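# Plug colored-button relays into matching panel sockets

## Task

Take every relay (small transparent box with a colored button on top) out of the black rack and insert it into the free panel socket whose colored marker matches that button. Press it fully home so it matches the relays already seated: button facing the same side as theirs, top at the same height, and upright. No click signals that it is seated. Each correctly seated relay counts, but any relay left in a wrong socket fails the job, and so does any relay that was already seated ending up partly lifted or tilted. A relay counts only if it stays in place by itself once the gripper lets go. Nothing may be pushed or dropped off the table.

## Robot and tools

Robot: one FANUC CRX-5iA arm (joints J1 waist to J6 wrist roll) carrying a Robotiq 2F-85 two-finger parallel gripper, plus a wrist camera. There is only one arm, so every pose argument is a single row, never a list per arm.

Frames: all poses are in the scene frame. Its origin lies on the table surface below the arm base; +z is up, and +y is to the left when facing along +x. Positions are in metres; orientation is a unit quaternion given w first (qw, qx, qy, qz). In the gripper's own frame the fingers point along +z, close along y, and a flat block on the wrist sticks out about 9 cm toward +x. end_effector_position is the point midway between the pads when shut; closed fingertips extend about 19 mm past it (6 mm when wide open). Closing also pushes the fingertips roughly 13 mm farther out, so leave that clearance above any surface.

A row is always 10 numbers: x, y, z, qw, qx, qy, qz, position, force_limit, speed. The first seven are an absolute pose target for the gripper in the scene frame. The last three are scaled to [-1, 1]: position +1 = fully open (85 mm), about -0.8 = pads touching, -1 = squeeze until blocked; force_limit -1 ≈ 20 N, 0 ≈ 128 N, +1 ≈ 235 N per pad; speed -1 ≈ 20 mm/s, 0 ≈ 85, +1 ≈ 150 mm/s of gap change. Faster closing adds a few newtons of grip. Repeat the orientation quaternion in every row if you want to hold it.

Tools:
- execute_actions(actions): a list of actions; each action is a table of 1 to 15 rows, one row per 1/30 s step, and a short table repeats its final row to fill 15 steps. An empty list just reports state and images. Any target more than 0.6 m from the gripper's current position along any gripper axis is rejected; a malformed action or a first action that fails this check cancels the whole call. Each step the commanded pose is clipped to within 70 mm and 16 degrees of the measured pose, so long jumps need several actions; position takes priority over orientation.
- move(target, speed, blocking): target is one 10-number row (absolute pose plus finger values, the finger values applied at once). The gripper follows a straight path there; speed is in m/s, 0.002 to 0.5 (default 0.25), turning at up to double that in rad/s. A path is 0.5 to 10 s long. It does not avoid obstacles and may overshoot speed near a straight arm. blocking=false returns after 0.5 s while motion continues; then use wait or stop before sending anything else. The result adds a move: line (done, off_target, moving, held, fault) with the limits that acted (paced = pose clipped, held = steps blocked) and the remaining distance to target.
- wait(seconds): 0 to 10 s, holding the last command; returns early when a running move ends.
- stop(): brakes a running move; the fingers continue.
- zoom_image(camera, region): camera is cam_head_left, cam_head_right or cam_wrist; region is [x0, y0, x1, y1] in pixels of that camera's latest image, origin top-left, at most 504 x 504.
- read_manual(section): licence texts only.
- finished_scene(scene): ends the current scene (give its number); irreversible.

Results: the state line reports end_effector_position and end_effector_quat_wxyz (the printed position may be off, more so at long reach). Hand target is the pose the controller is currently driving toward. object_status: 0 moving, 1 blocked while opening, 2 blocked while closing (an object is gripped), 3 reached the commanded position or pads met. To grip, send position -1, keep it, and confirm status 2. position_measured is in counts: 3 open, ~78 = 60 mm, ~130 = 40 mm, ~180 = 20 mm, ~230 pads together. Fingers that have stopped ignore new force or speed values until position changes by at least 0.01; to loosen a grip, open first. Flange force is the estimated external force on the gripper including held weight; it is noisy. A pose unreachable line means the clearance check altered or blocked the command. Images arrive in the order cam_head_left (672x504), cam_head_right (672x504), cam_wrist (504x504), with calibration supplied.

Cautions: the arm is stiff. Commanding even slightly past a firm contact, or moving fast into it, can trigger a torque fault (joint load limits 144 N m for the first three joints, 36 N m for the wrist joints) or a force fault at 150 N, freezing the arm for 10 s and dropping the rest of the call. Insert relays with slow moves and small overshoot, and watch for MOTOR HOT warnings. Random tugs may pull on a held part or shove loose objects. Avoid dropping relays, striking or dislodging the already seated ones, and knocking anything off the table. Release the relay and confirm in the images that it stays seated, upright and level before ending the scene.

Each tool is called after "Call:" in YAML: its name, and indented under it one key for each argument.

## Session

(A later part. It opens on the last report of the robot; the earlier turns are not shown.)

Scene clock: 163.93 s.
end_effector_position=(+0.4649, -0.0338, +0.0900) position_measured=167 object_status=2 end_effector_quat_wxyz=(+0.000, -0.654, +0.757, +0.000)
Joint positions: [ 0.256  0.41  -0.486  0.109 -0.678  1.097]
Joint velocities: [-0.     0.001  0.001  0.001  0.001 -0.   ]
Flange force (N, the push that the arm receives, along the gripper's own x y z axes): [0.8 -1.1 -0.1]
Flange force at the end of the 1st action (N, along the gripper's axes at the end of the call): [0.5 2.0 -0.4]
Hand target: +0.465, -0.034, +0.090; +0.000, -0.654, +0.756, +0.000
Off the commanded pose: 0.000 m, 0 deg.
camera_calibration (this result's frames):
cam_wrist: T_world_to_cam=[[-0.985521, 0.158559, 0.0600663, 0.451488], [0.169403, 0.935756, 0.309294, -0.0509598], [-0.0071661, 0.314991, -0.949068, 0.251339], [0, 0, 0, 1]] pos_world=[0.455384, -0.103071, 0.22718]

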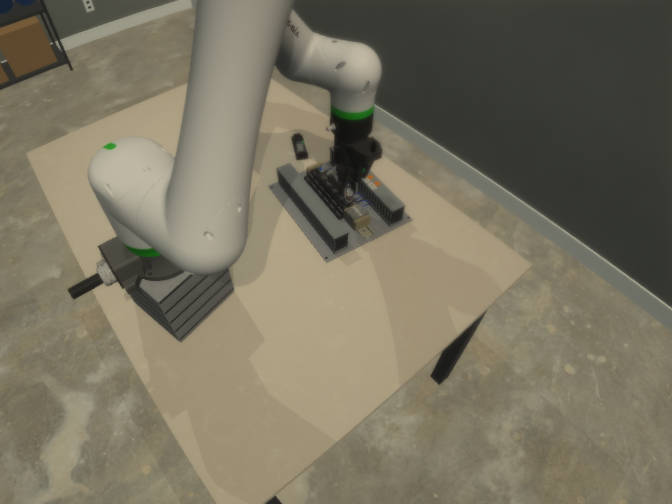

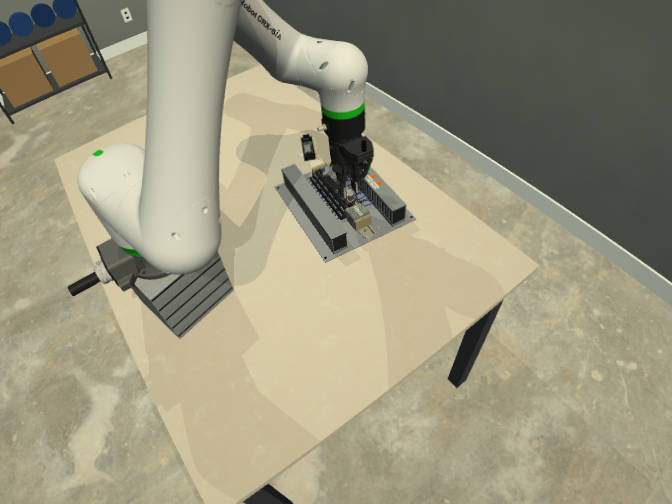

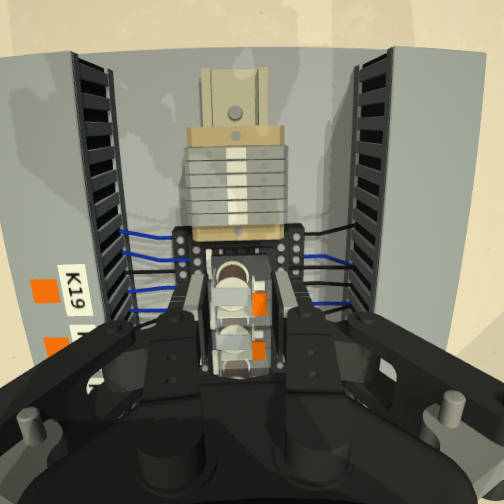

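Call:
execute_actions:
  actions:
    - [[0.4649,-0.0338,0.086,0,-0.654,0.7565,0,-1,-0.4,-0.3]]
    - [[0.4649,-0.0338,0.0845,0,-0.654,0.7565,0,-1,-0.4,-0.3]]
    - [[0.4649,-0.0338,0.0838,0,-0.654,0.7565,0,-1,-0.4,-0.3]]
    - [[0.4649,-0.0338,0.0832,0,-0.654,0.7565,0,-1,-0.4,-0.3]]

Call:
zoom_image:
  camera: "cam_wrist"
  region: [140,160,350,400]

Scene clock: 176.90 s.
end_effector_position=(+0.4649, -0.0338, +0.0832) position_measured=167 object_status=2 end_effector_quat_wxyz=(+0.000, -0.654, +0.756, -0.000)
Joint positions: [ 0.254  0.425 -0.488  0.112 -0.662  1.095]
Joint velocities: [ 0.    -0.001  0.     0.    -0.    -0.   ]
Flange force (N, the push that the arm receives, along the gripper's own x y z axes): [-1.0 -0.9 1.2]
Flange force at the end of the 1st action (N, along the gripper's axes at the end of the call): [-0.4 0.2 1.4]
Flange force at the end of the 2nd action (N, along the gripper's axes at the end of the call): [-0.7 3.3 0.7]
Flange force at the end of the 3rd action (N, along the gripper's axes at the end of the call): [1.2 -0.3 2.7]
Hand target: +0.465, -0.034, +0.083; -0.000, -0.654, +0.756, -0.000
Off the commanded pose: 0.000 m, 0 deg.
camera_calibration (this result's frames):
cam_wrist: T_world_to_cam=[[-0.985523, 0.158543, 0.0600666, 0.451898], [0.169388, 0.935766, 0.309272, -0.0488427], [-0.00717529, 0.31497, -0.949075, 0.244895], [0, 0, 0, 1]] pos_world=[0.455387, -0.103075, 0.220386]

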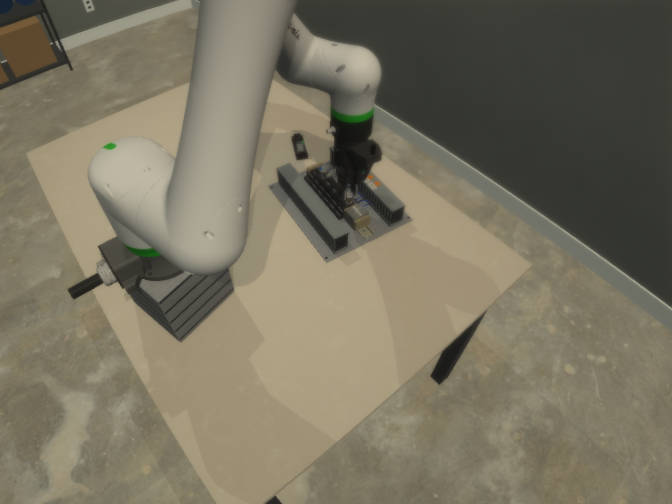

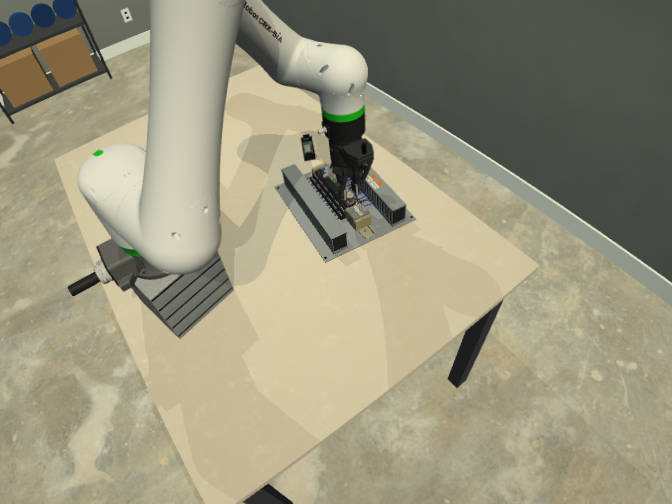

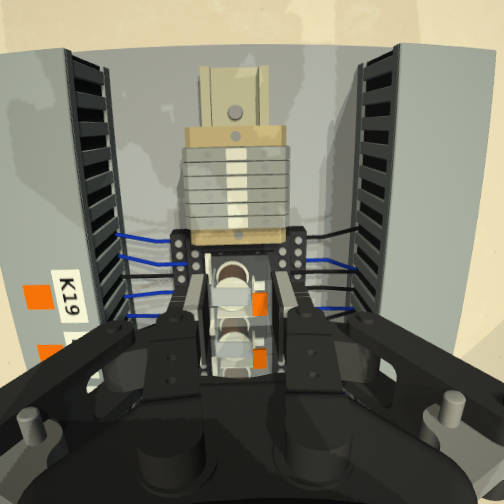

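Region (140, 160, 350, 400) of cam_wrist's 504x504 image, scaled by 2.100, with more detail than that image has; it fills the left 441 columns of this view, and the rest is white.

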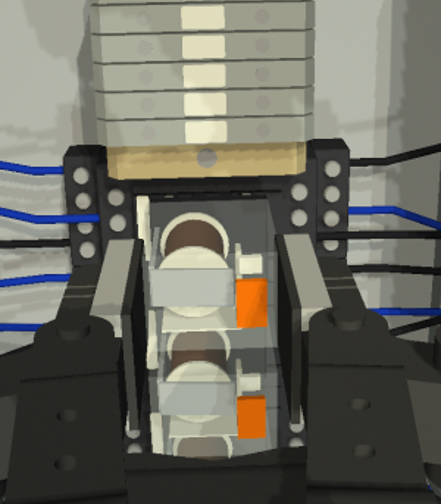

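Call:
execute_actions:
  actions:
    - [[0.4649,-0.0338,0.0827,0,-0.654,0.7565,0,-1,-0.4,-0.3]]
    - [[0.4649,-0.0338,0.0822,0,-0.654,0.7565,0,-1,-0.4,-0.3]]

Scene clock: 182.00 s.
end_effector_position=(+0.4649, -0.0338, +0.0822) position_measured=167 object_status=2 end_effector_quat_wxyz=(+0.000, -0.654, +0.756, -0.000)
Joint positions: [ 0.254  0.427 -0.488  0.112 -0.659  1.095]
Joint velocities: [ 0.     0.    -0.     0.001 -0.    -0.   ]
Flange force (N, the push that the arm receives, along the gripper's own x y z axes): [0.1 5.1 -17.4]
Flange force at the end of the 1st action (N, along the gripper's axes at the end of the call): [0.5 2.4 -6.8]
Hand target: +0.465, -0.034, +0.082; -0.000, -0.654, +0.756, -0.000
Off the commanded pose: 0.000 m, 0 deg.
camera_calibration (this result's frames):
cam_wrist: T_world_to_cam=[[-0.985526, 0.158538, 0.0600303, 0.451976], [0.169373, 0.935765, 0.309286, -0.0485339], [-0.00714057, 0.314977, -0.949073, 0.243935], [0, 0, 0, 1]] pos_world=[0.455396, -0.103073, 0.219391]

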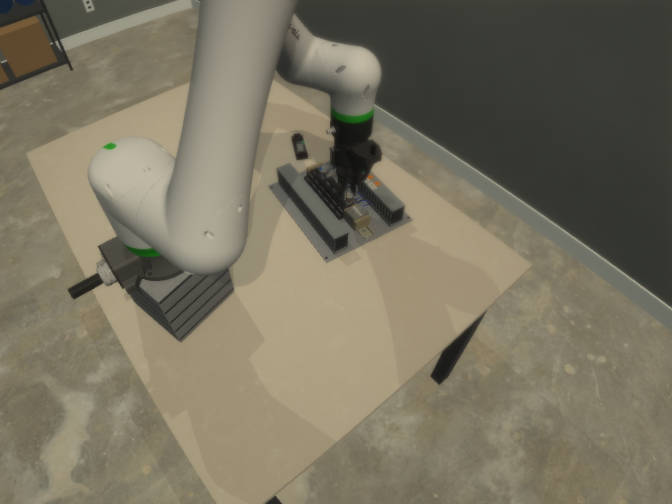

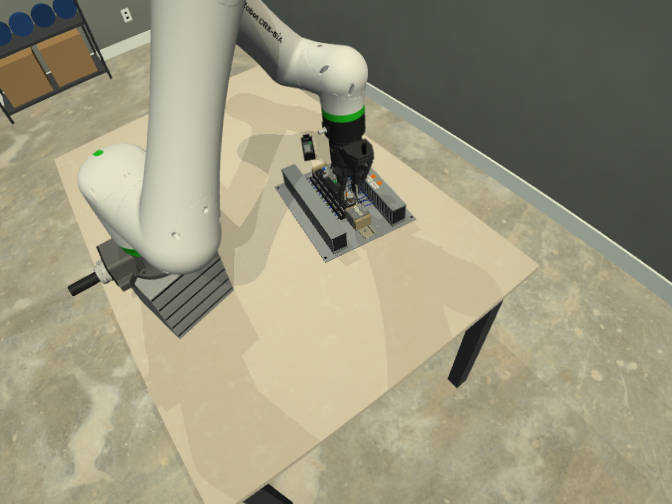

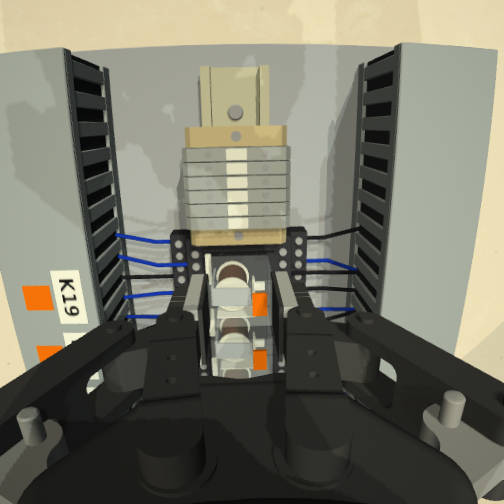

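Call:
execute_actions:
  actions:
    - [[0.4647,-0.0338,0.0816,0,-0.654,0.7565,0,-1,-0.4,-0.3]]
    - [[0.4647,-0.0338,0.0808,0,-0.654,0.7565,0,-1,-0.4,-0.3]]

Scene clock: 189.40 s.
end_effector_position=(+0.4647, -0.0338, +0.0808) position_measured=167 object_status=2 end_effector_quat_wxyz=(+0.000, -0.654, +0.756, -0.000)
Joint positions: [ 0.254  0.429 -0.489  0.113 -0.656  1.094]
Joint velocities: [-0.     0.001 -0.    -0.001  0.001  0.   ]
Flange force (N, the push that the arm receives, along the gripper's own x y z axes): [1.4 2.5 -33.2]
Flange force at the end of the 1st action (N, along the gripper's axes at the end of the call): [1.3 1.4 -31.5]
Hand target: +0.465, -0.034, +0.081; -0.000, -0.654, +0.756, -0.000
Off the commanded pose: 0.000 m, 0 deg.
camera_calibration (this result's frames):
cam_wrist: T_world_to_cam=[[-0.985526, 0.158531, 0.0600471, 0.451854], [0.169371, 0.935768, 0.309276, -0.0480576], [-0.00716023, 0.31497, -0.949075, 0.2426], [0, 0, 0, 1]] pos_world=[0.45519, -0.103074, 0.217976]

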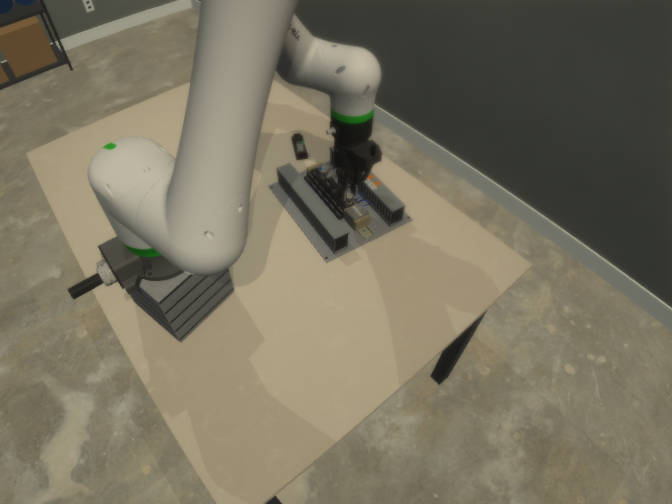

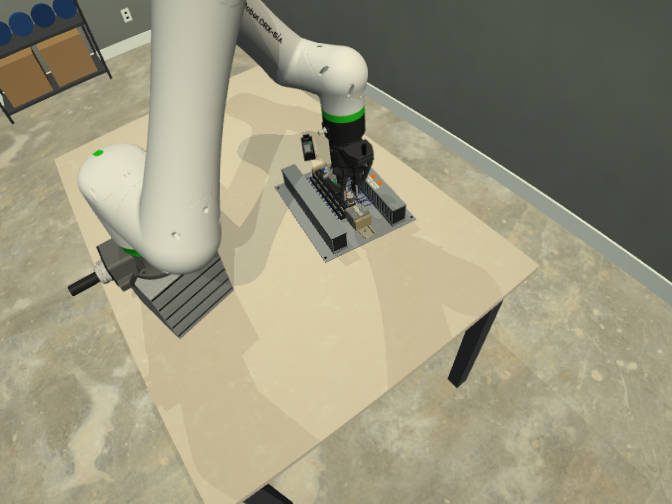

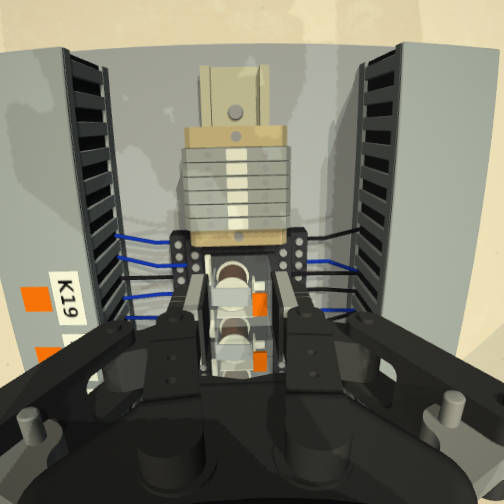

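Call:
execute_actions:
  actions:
    - [[0.4646,-0.0338,0.0795,0,-0.654,0.7565,0,-1,-0.4,-0.3]]
    - [[0.4646,-0.0338,0.0783,0,-0.654,0.7565,0,-1,-0.4,-0.3]]
    - [[0.4645,-0.0338,0.0778,0,-0.654,0.7565,0,-1,-0.4,-0.3]]
    - [[0.4645,-0.0338,0.0774,0,-0.654,0.7565,0,-1,-0.4,-0.3]]

Scene clock: 195.27 s.
end_effector_position=(+0.4645, -0.0338, +0.0774) position_measured=167 object_status=2 end_effector_quat_wxyz=(+0.000, -0.654, +0.756, -0.000)
Joint positions: [ 0.254  0.436 -0.491  0.114 -0.647  1.093]
Joint velocities: [ 0.     0.001  0.     0.001  0.    -0.   ]
Flange force (N, the push that the arm receives, along the gripper's own x y z axes): [2.3 2.5 -44.3]
Flange force at the end of the 1st action (N, along the gripper's axes at the end of the call): [1.2 0.8 -34.8]
Flange force at the end of the 2nd action (N, along the gripper's axes at the end of the call): [1.6 1.3 -34.4]
Flange force at the end of the 3rd action (N, along the gripper's axes at the end of the call): [0.8 -2.5 -34.7]
Hand target: +0.464, -0.034, +0.077; -0.000, -0.654, +0.756, -0.000
Off the commanded pose: 0.000 m, 0 deg.
camera_calibration (this result's frames):
cam_wrist: T_world_to_cam=[[-0.985528, 0.158524, 0.0600374, 0.45187], [0.169361, 0.935773, 0.309266, -0.0469697], [-0.00715513, 0.314959, -0.949078, 0.239391], [0, 0, 0, 1]] pos_world=[0.454998, -0.103078, 0.214597]

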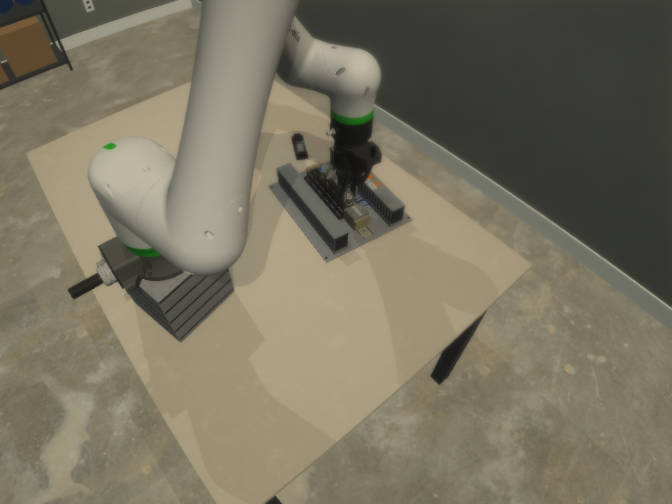

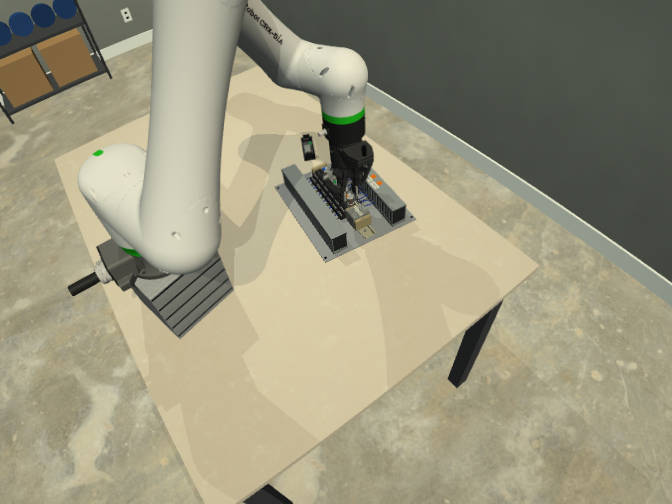

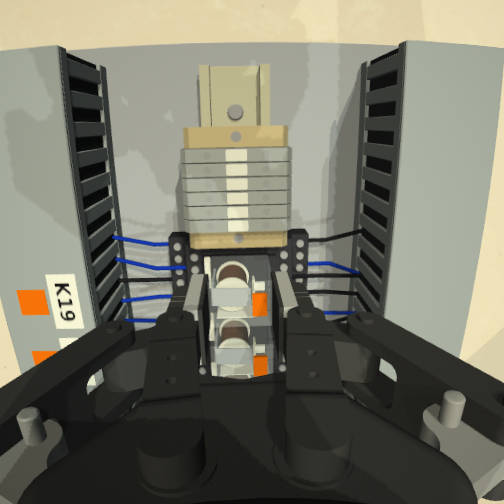

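Call:
execute_actions:
  actions:
    - [[0.4645,-0.0338,0.0771,0,-0.654,0.7565,0,-1,-0.4,-0.3]]

Scene clock: 198.03 s.
end_effector_position=(+0.4645, -0.0338, +0.0771) position_measured=167 object_status=2 end_effector_quat_wxyz=(+0.000, -0.654, +0.756, -0.000)
Joint positions: [ 0.254  0.437 -0.491  0.114 -0.647  1.093]
Joint velocities: [ 0.    -0.    -0.     0.001  0.001 -0.   ]
Flange force (N, the push that the arm receives, along the gripper's own x y z axes): [3.5 6.8 -70.3]
Hand target: +0.464, -0.034, +0.077; -0.000, -0.654, +0.756, -0.000
Off the commanded pose: 0.000 m, 0 deg.
camera_calibration (this result's frames):
cam_wrist: T_world_to_cam=[[-0.985527, 0.158541, 0.0600141, 0.451895], [0.16937, 0.935762, 0.309295, -0.0468978], [-0.00712295, 0.314983, -0.949071, 0.2391], [0, 0, 0, 1]] pos_world=[0.455001, -0.103071, 0.214308]

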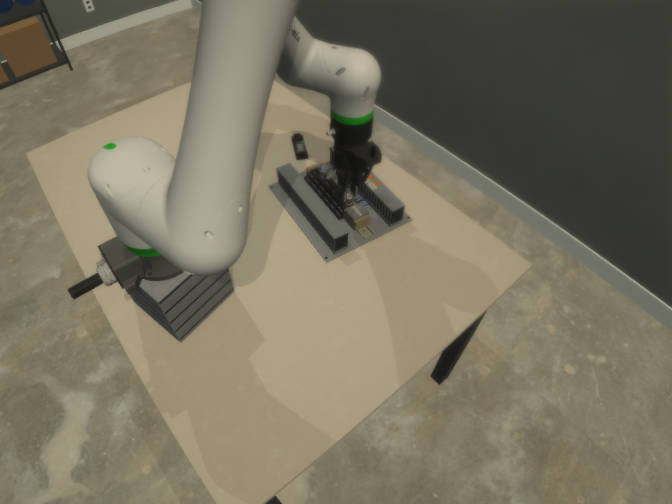

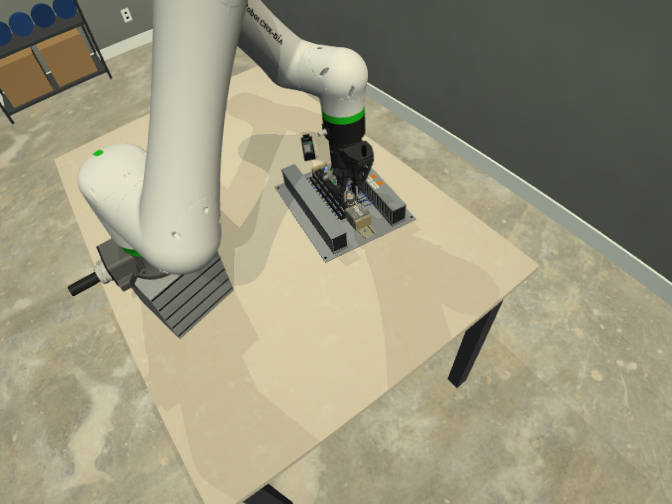

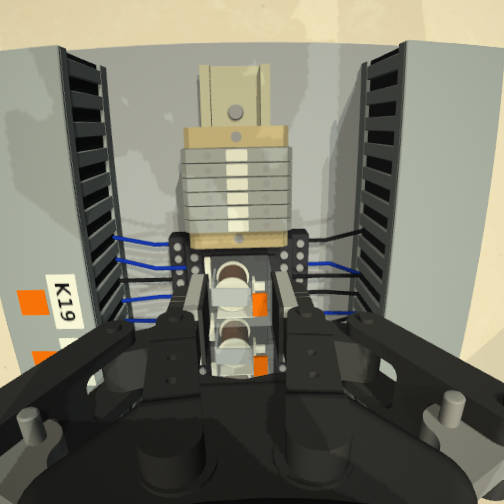

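Call:
execute_actions:
  actions:
    - [[0.4645,-0.0338,0.0776,0,-0.654,0.7565,0,0,-0.4,0.3]]
    - [[0.4645,-0.0338,0.0776,0,-0.654,0.7565,0,0,-0.4,0.3]]

Call:
move:
  target: [0.4645,-0.0338,0.135,0,-0.654,0.7565,0,0,-0.4,0.3]
  speed: 0.15

Call:
move:
  target: [0.5178,0.2392,0.13,0,-0.515,0.8572,0,0,-0.4,0.3]
  speed: 0.3

Call:
move:
  target: [0.5178,0.2392,0.075,0,-0.515,0.8572,0,0,-0.4,0.3]
  speed: 0.15

Call:
zoom_image:
  camera: "cam_wrist"
  region: [140,130,350,370]

Scene clock: 205.17 s.
end_effector_position=(+0.4645, -0.0338, +0.0776) position_measured=129 object_status=3 end_effector_quat_wxyz=(-0.000, -0.654, +0.757, +0.000)
Joint positions: [ 0.254  0.436 -0.491  0.114 -0.648  1.093]
Joint velocities: [ 0.001  0.001 -0.001  0.001 -0.    -0.001]
Flange force (N, the push that the arm receives, along the gripper's own x y z axes): [-2.3 -0.3 0.7]
Flange force at the end of the 1st action (N, along the gripper's axes at the end of the call): [0.0 0.4 -0.4]
Hand target: +0.465, -0.034, +0.078; +0.000, -0.654, +0.756, -0.000
Off the commanded pose: 0.000 m, 0 deg.
camera_calibration (this result's frames):
cam_wrist: T_world_to_cam=[[-0.985494, 0.158722, 0.0600739, 0.451833], [0.169561, 0.935735, 0.309271, -0.0471071], [-0.00712504, 0.314971, -0.949075, 0.239555], [0, 0, 0, 1]] pos_world=[0.454973, -0.103089, 0.214781]

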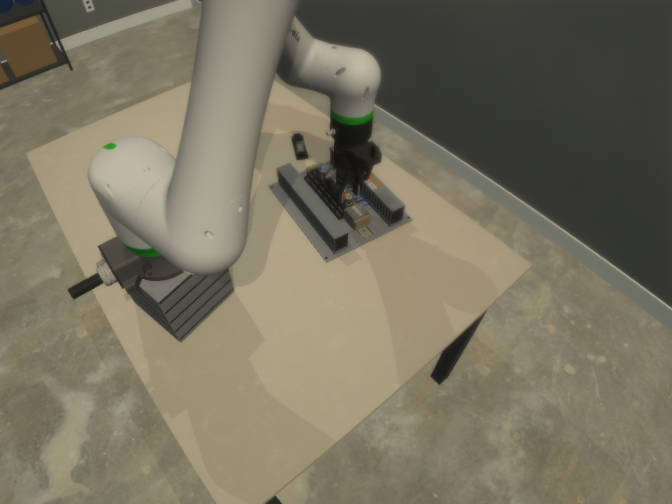

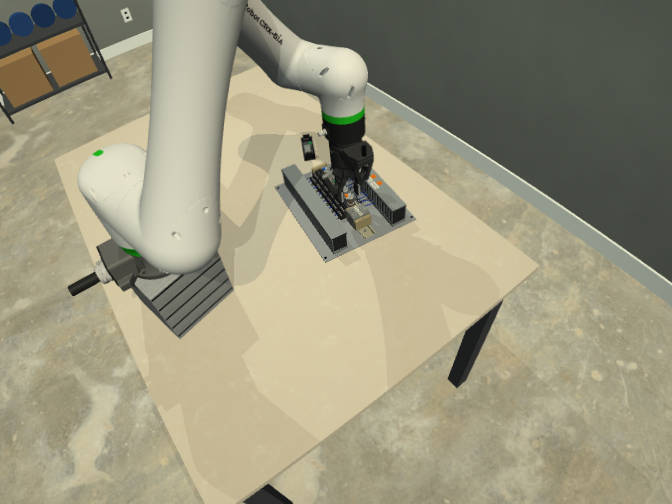

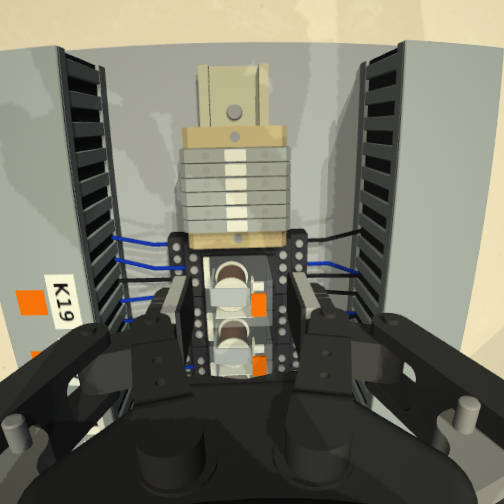

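Scene clock: 205.93 s.
end_effector_position=(+0.4645, -0.0338, +0.1349) position_measured=129 object_status=3 end_effector_quat_wxyz=(-0.000, -0.654, +0.756, +0.000)
Joint positions: [ 0.263  0.321 -0.465  0.097 -0.789  1.106]
Joint velocities: [ 0.    -0.002  0.    -0.    -0.    -0.   ]
Flange force (N, the push that the arm receives, along the gripper's own x y z axes): [0.1 -2.2 1.2]
Hand target: +0.465, -0.034, +0.135; +0.000, -0.654, +0.756, +0.000
Off the commanded pose: 0.000 m, 0 deg.
move: done
camera_calibration (this result's frames):
cam_wrist: T_world_to_cam=[[-0.985525, 0.158473, 0.0602191, 0.44838], [0.16937, 0.935748, 0.309338, -0.0648027], [-0.00732823, 0.31506, -0.949044, 0.293984], [0, 0, 0, 1]] pos_world=[0.45502, -0.10304, 0.272048]

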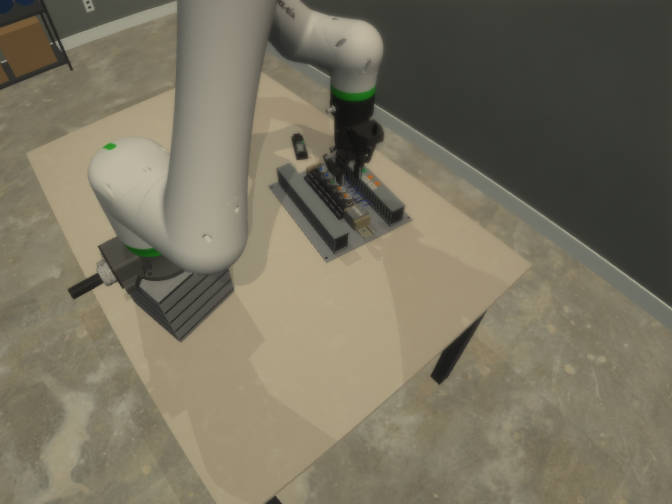

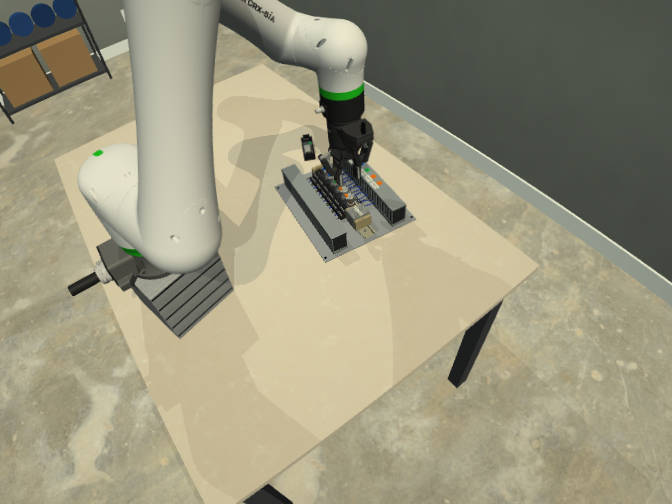

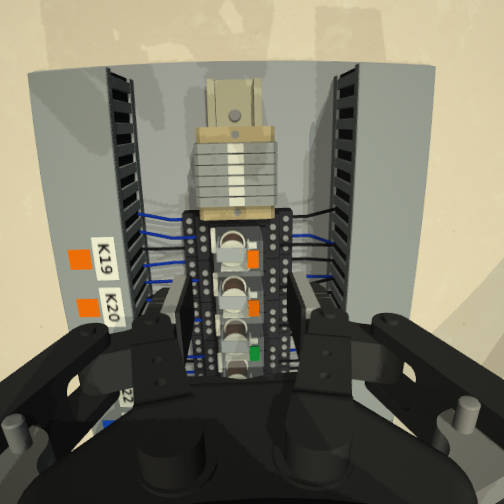

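Scene clock: 207.30 s.
end_effector_position=(+0.5190, +0.2383, +0.1300) position_measured=129 object_status=3 end_effector_quat_wxyz=(-0.000, -0.515, +0.857, -0.001)
Joint positions: [ 0.701  0.583 -0.121  0.081 -0.899  0.342]
Joint velocities: [ 0.001  0.001 -0.001  0.001  0.     0.   ]
Flange force (N, the push that the arm receives, along the gripper's own x y z axes): [-1.4 -1.4 0.9]
Hand target: +0.519, +0.238, +0.130; -0.000, -0.515, +0.857, -0.001
Off the commanded pose: 0.001 m, 0 deg.
move: done
camera_calibration (this result's frames):
cam_wrist: T_world_to_cam=[[-0.874507, 0.481427, 0.0588623, 0.324817], [0.47461, 0.824424, 0.308336, -0.458872], [0.0999136, 0.297578, -0.949455, 0.152611], [0, 0, 0, 1]] pos_world=[0.486592, 0.176515, 0.267264]

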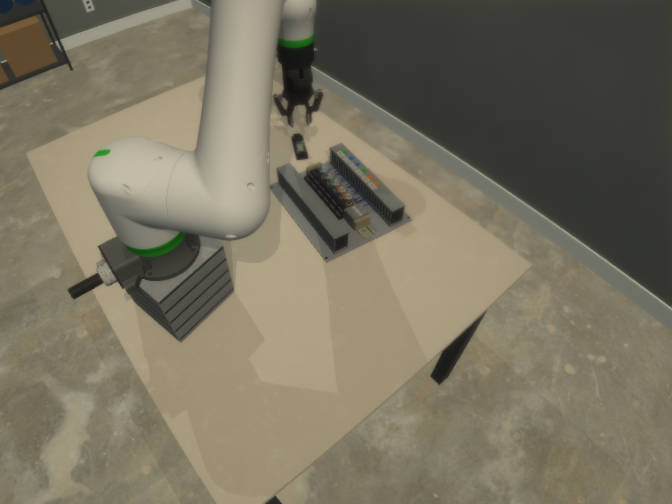

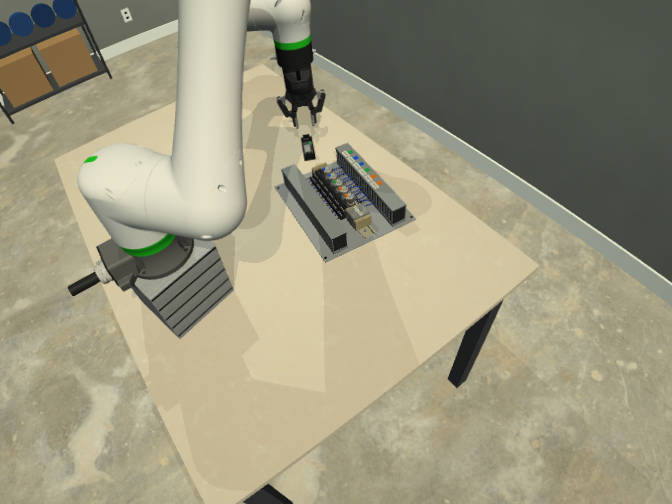

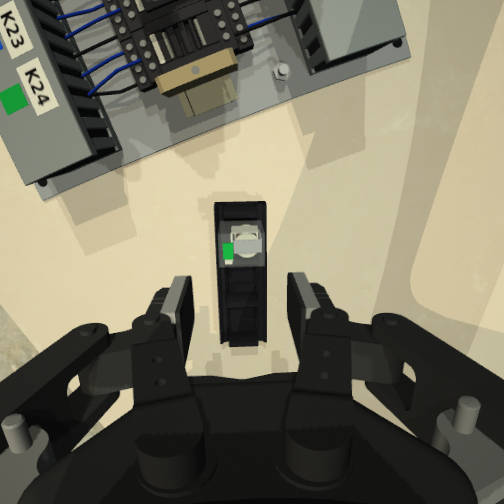

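Scene clock: 208.07 s.
end_effector_position=(+0.5177, +0.2391, +0.0750) position_measured=129 object_status=3 end_effector_quat_wxyz=(-0.000, -0.515, +0.857, -0.000)
Joint positions: [ 0.697  0.67  -0.143  0.087 -0.79   0.335]
Joint velocities: [ 0.     0.002  0.    -0.    -0.     0.   ]
Flange force (N, the push that the arm receives, along the gripper's own x y z axes): [0.8 -0.9 -0.6]
Hand target: +0.518, +0.239, +0.075; +0.000, -0.515, +0.857, -0.000
Off the commanded pose: 0.000 m, 0 deg.
move: done
camera_calibration (this result's frames):
cam_wrist: T_world_to_cam=[[-0.874437, 0.481408, 0.0600532, 0.326447], [0.474865, 0.823996, 0.309085, -0.442002], [0.0993124, 0.298793, -0.949136, 0.100313], [0, 0, 0, 1]] pos_world=[0.485386, 0.177081, 0.212223]

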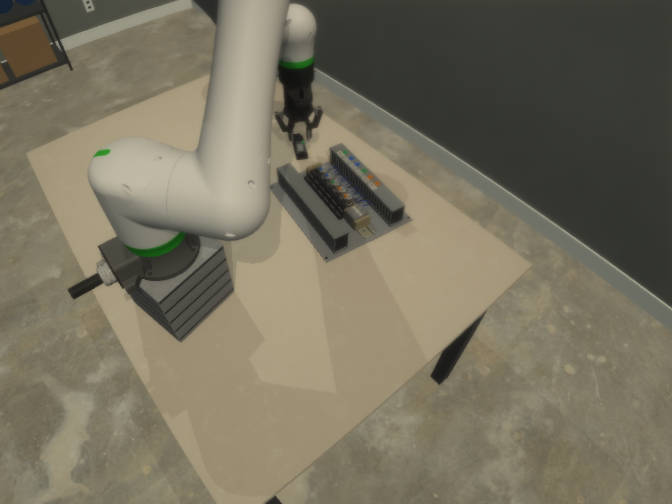

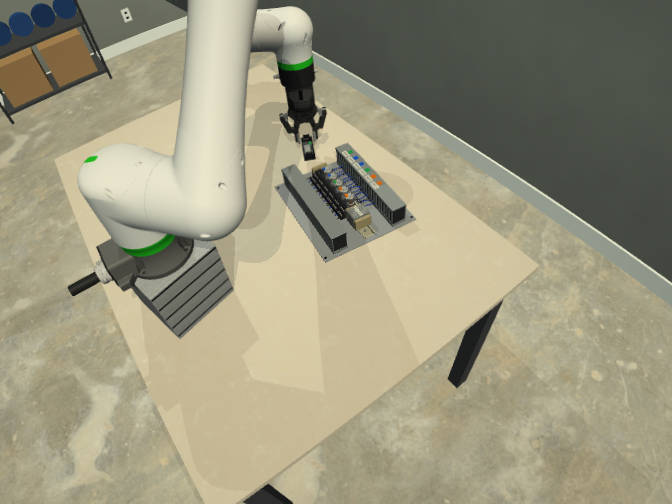

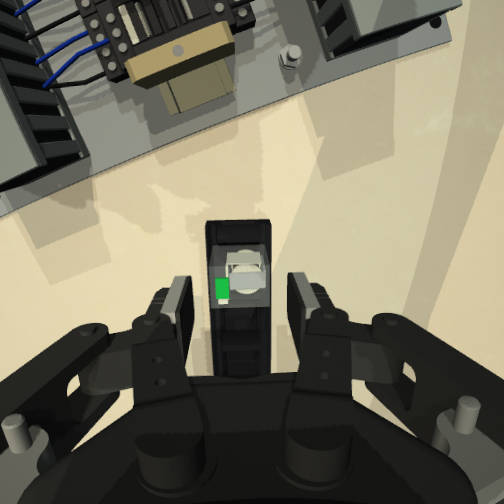

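Region (140, 130, 350, 370) of cam_wrist's 504x504 image, scaled by 2.100, with more detail than that image has; it fills the left 441 columns of this view, and the rest is white.

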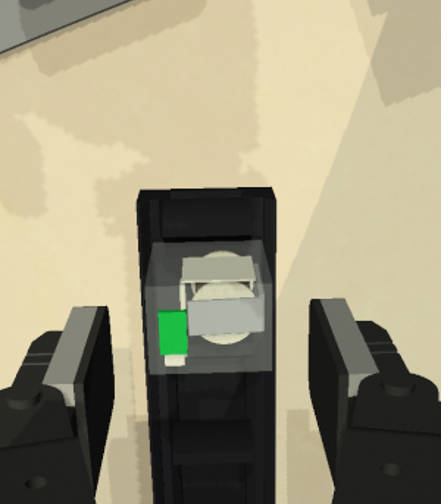

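Same placement as orange.

Call:
execute_actions:
  actions:
    - [[0.5177,0.2393,0.065,0,-0.515,0.8572,0,0,-0.4,0.3]]
    - [[0.5177,0.2393,0.057,0,-0.515,0.8572,0,0,-0.4,0.3]]
    - [[0.5177,0.2393,0.0573,0,-0.515,0.8572,0,-1,-0.4,-0.3]]
    - [[0.5177,0.2393,0.0573,0,-0.515,0.8572,0,-1,-0.4,-0.3]]

Call:
zoom_image:
  camera: "cam_wrist"
  region: [140,160,350,400]

Scene clock: 213.20 s.
end_effector_position=(+0.5177, +0.2393, +0.0573) position_measured=167 object_status=2 end_effector_quat_wxyz=(-0.000, -0.515, +0.857, +0.000)
Joint positions: [ 0.695  0.701 -0.145  0.09  -0.757  0.333]
Joint velocities: [ 0.     0.001 -0.001  0.     0.    -0.   ]
Flange force (N, the push that the arm receives, along the gripper's own x y z axes): [0.5 0.4 0.3]
Flange force at the end of the 1st action (N, along the gripper's axes at the end of the call): [2.3 1.7 -1.3]
Flange force at the end of the 2nd action (N, along the gripper's axes at the end of the call): [-1.3 -1.1 -0.1]
Flange force at the end of the 3rd action (N, along the gripper's axes at the end of the call): [-1.1 -1.1 -2.5]
Hand target: +0.518, +0.239, +0.057; -0.000, -0.515, +0.857, +0.000
Off the commanded pose: 0.000 m, 0 deg.
camera_calibration (this result's frames):
cam_wrist: T_world_to_cam=[[-0.874407, 0.48146, 0.0600736, 0.32741], [0.4749, 0.823905, 0.309274, -0.43673], [0.0994079, 0.29896, -0.949074, 0.0833306], [0, 0, 0, 1]] pos_world=[0.485409, 0.177277, 0.194487]

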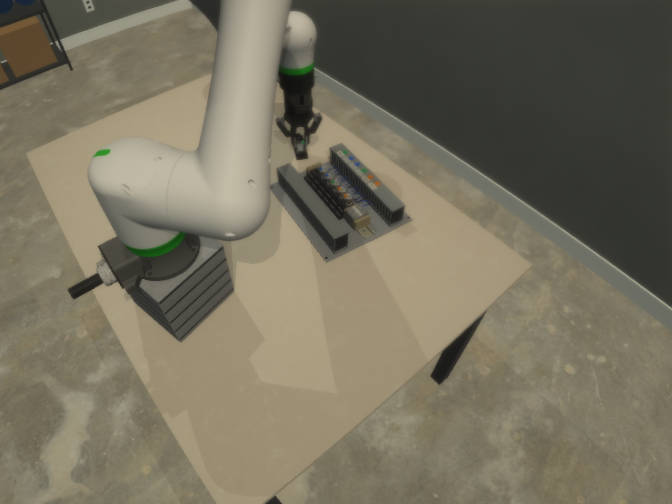

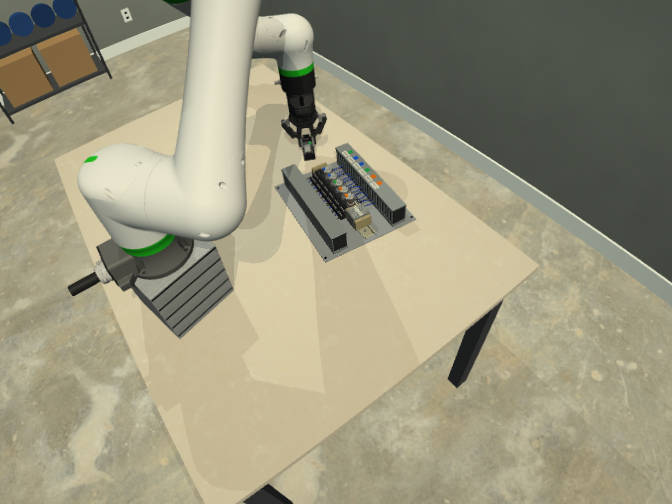

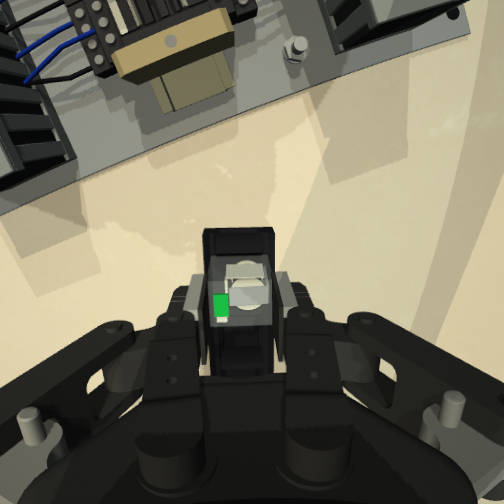

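Region (140, 160, 350, 400) of cam_wrist's 504x504 image, scaled by 2.100, with more detail than that image has; it fills the left 441 columns of this view, and the rest is white.

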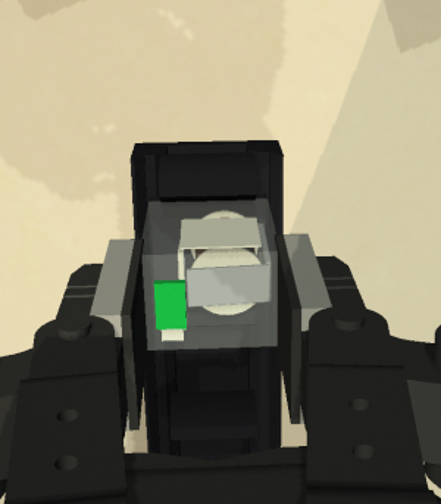

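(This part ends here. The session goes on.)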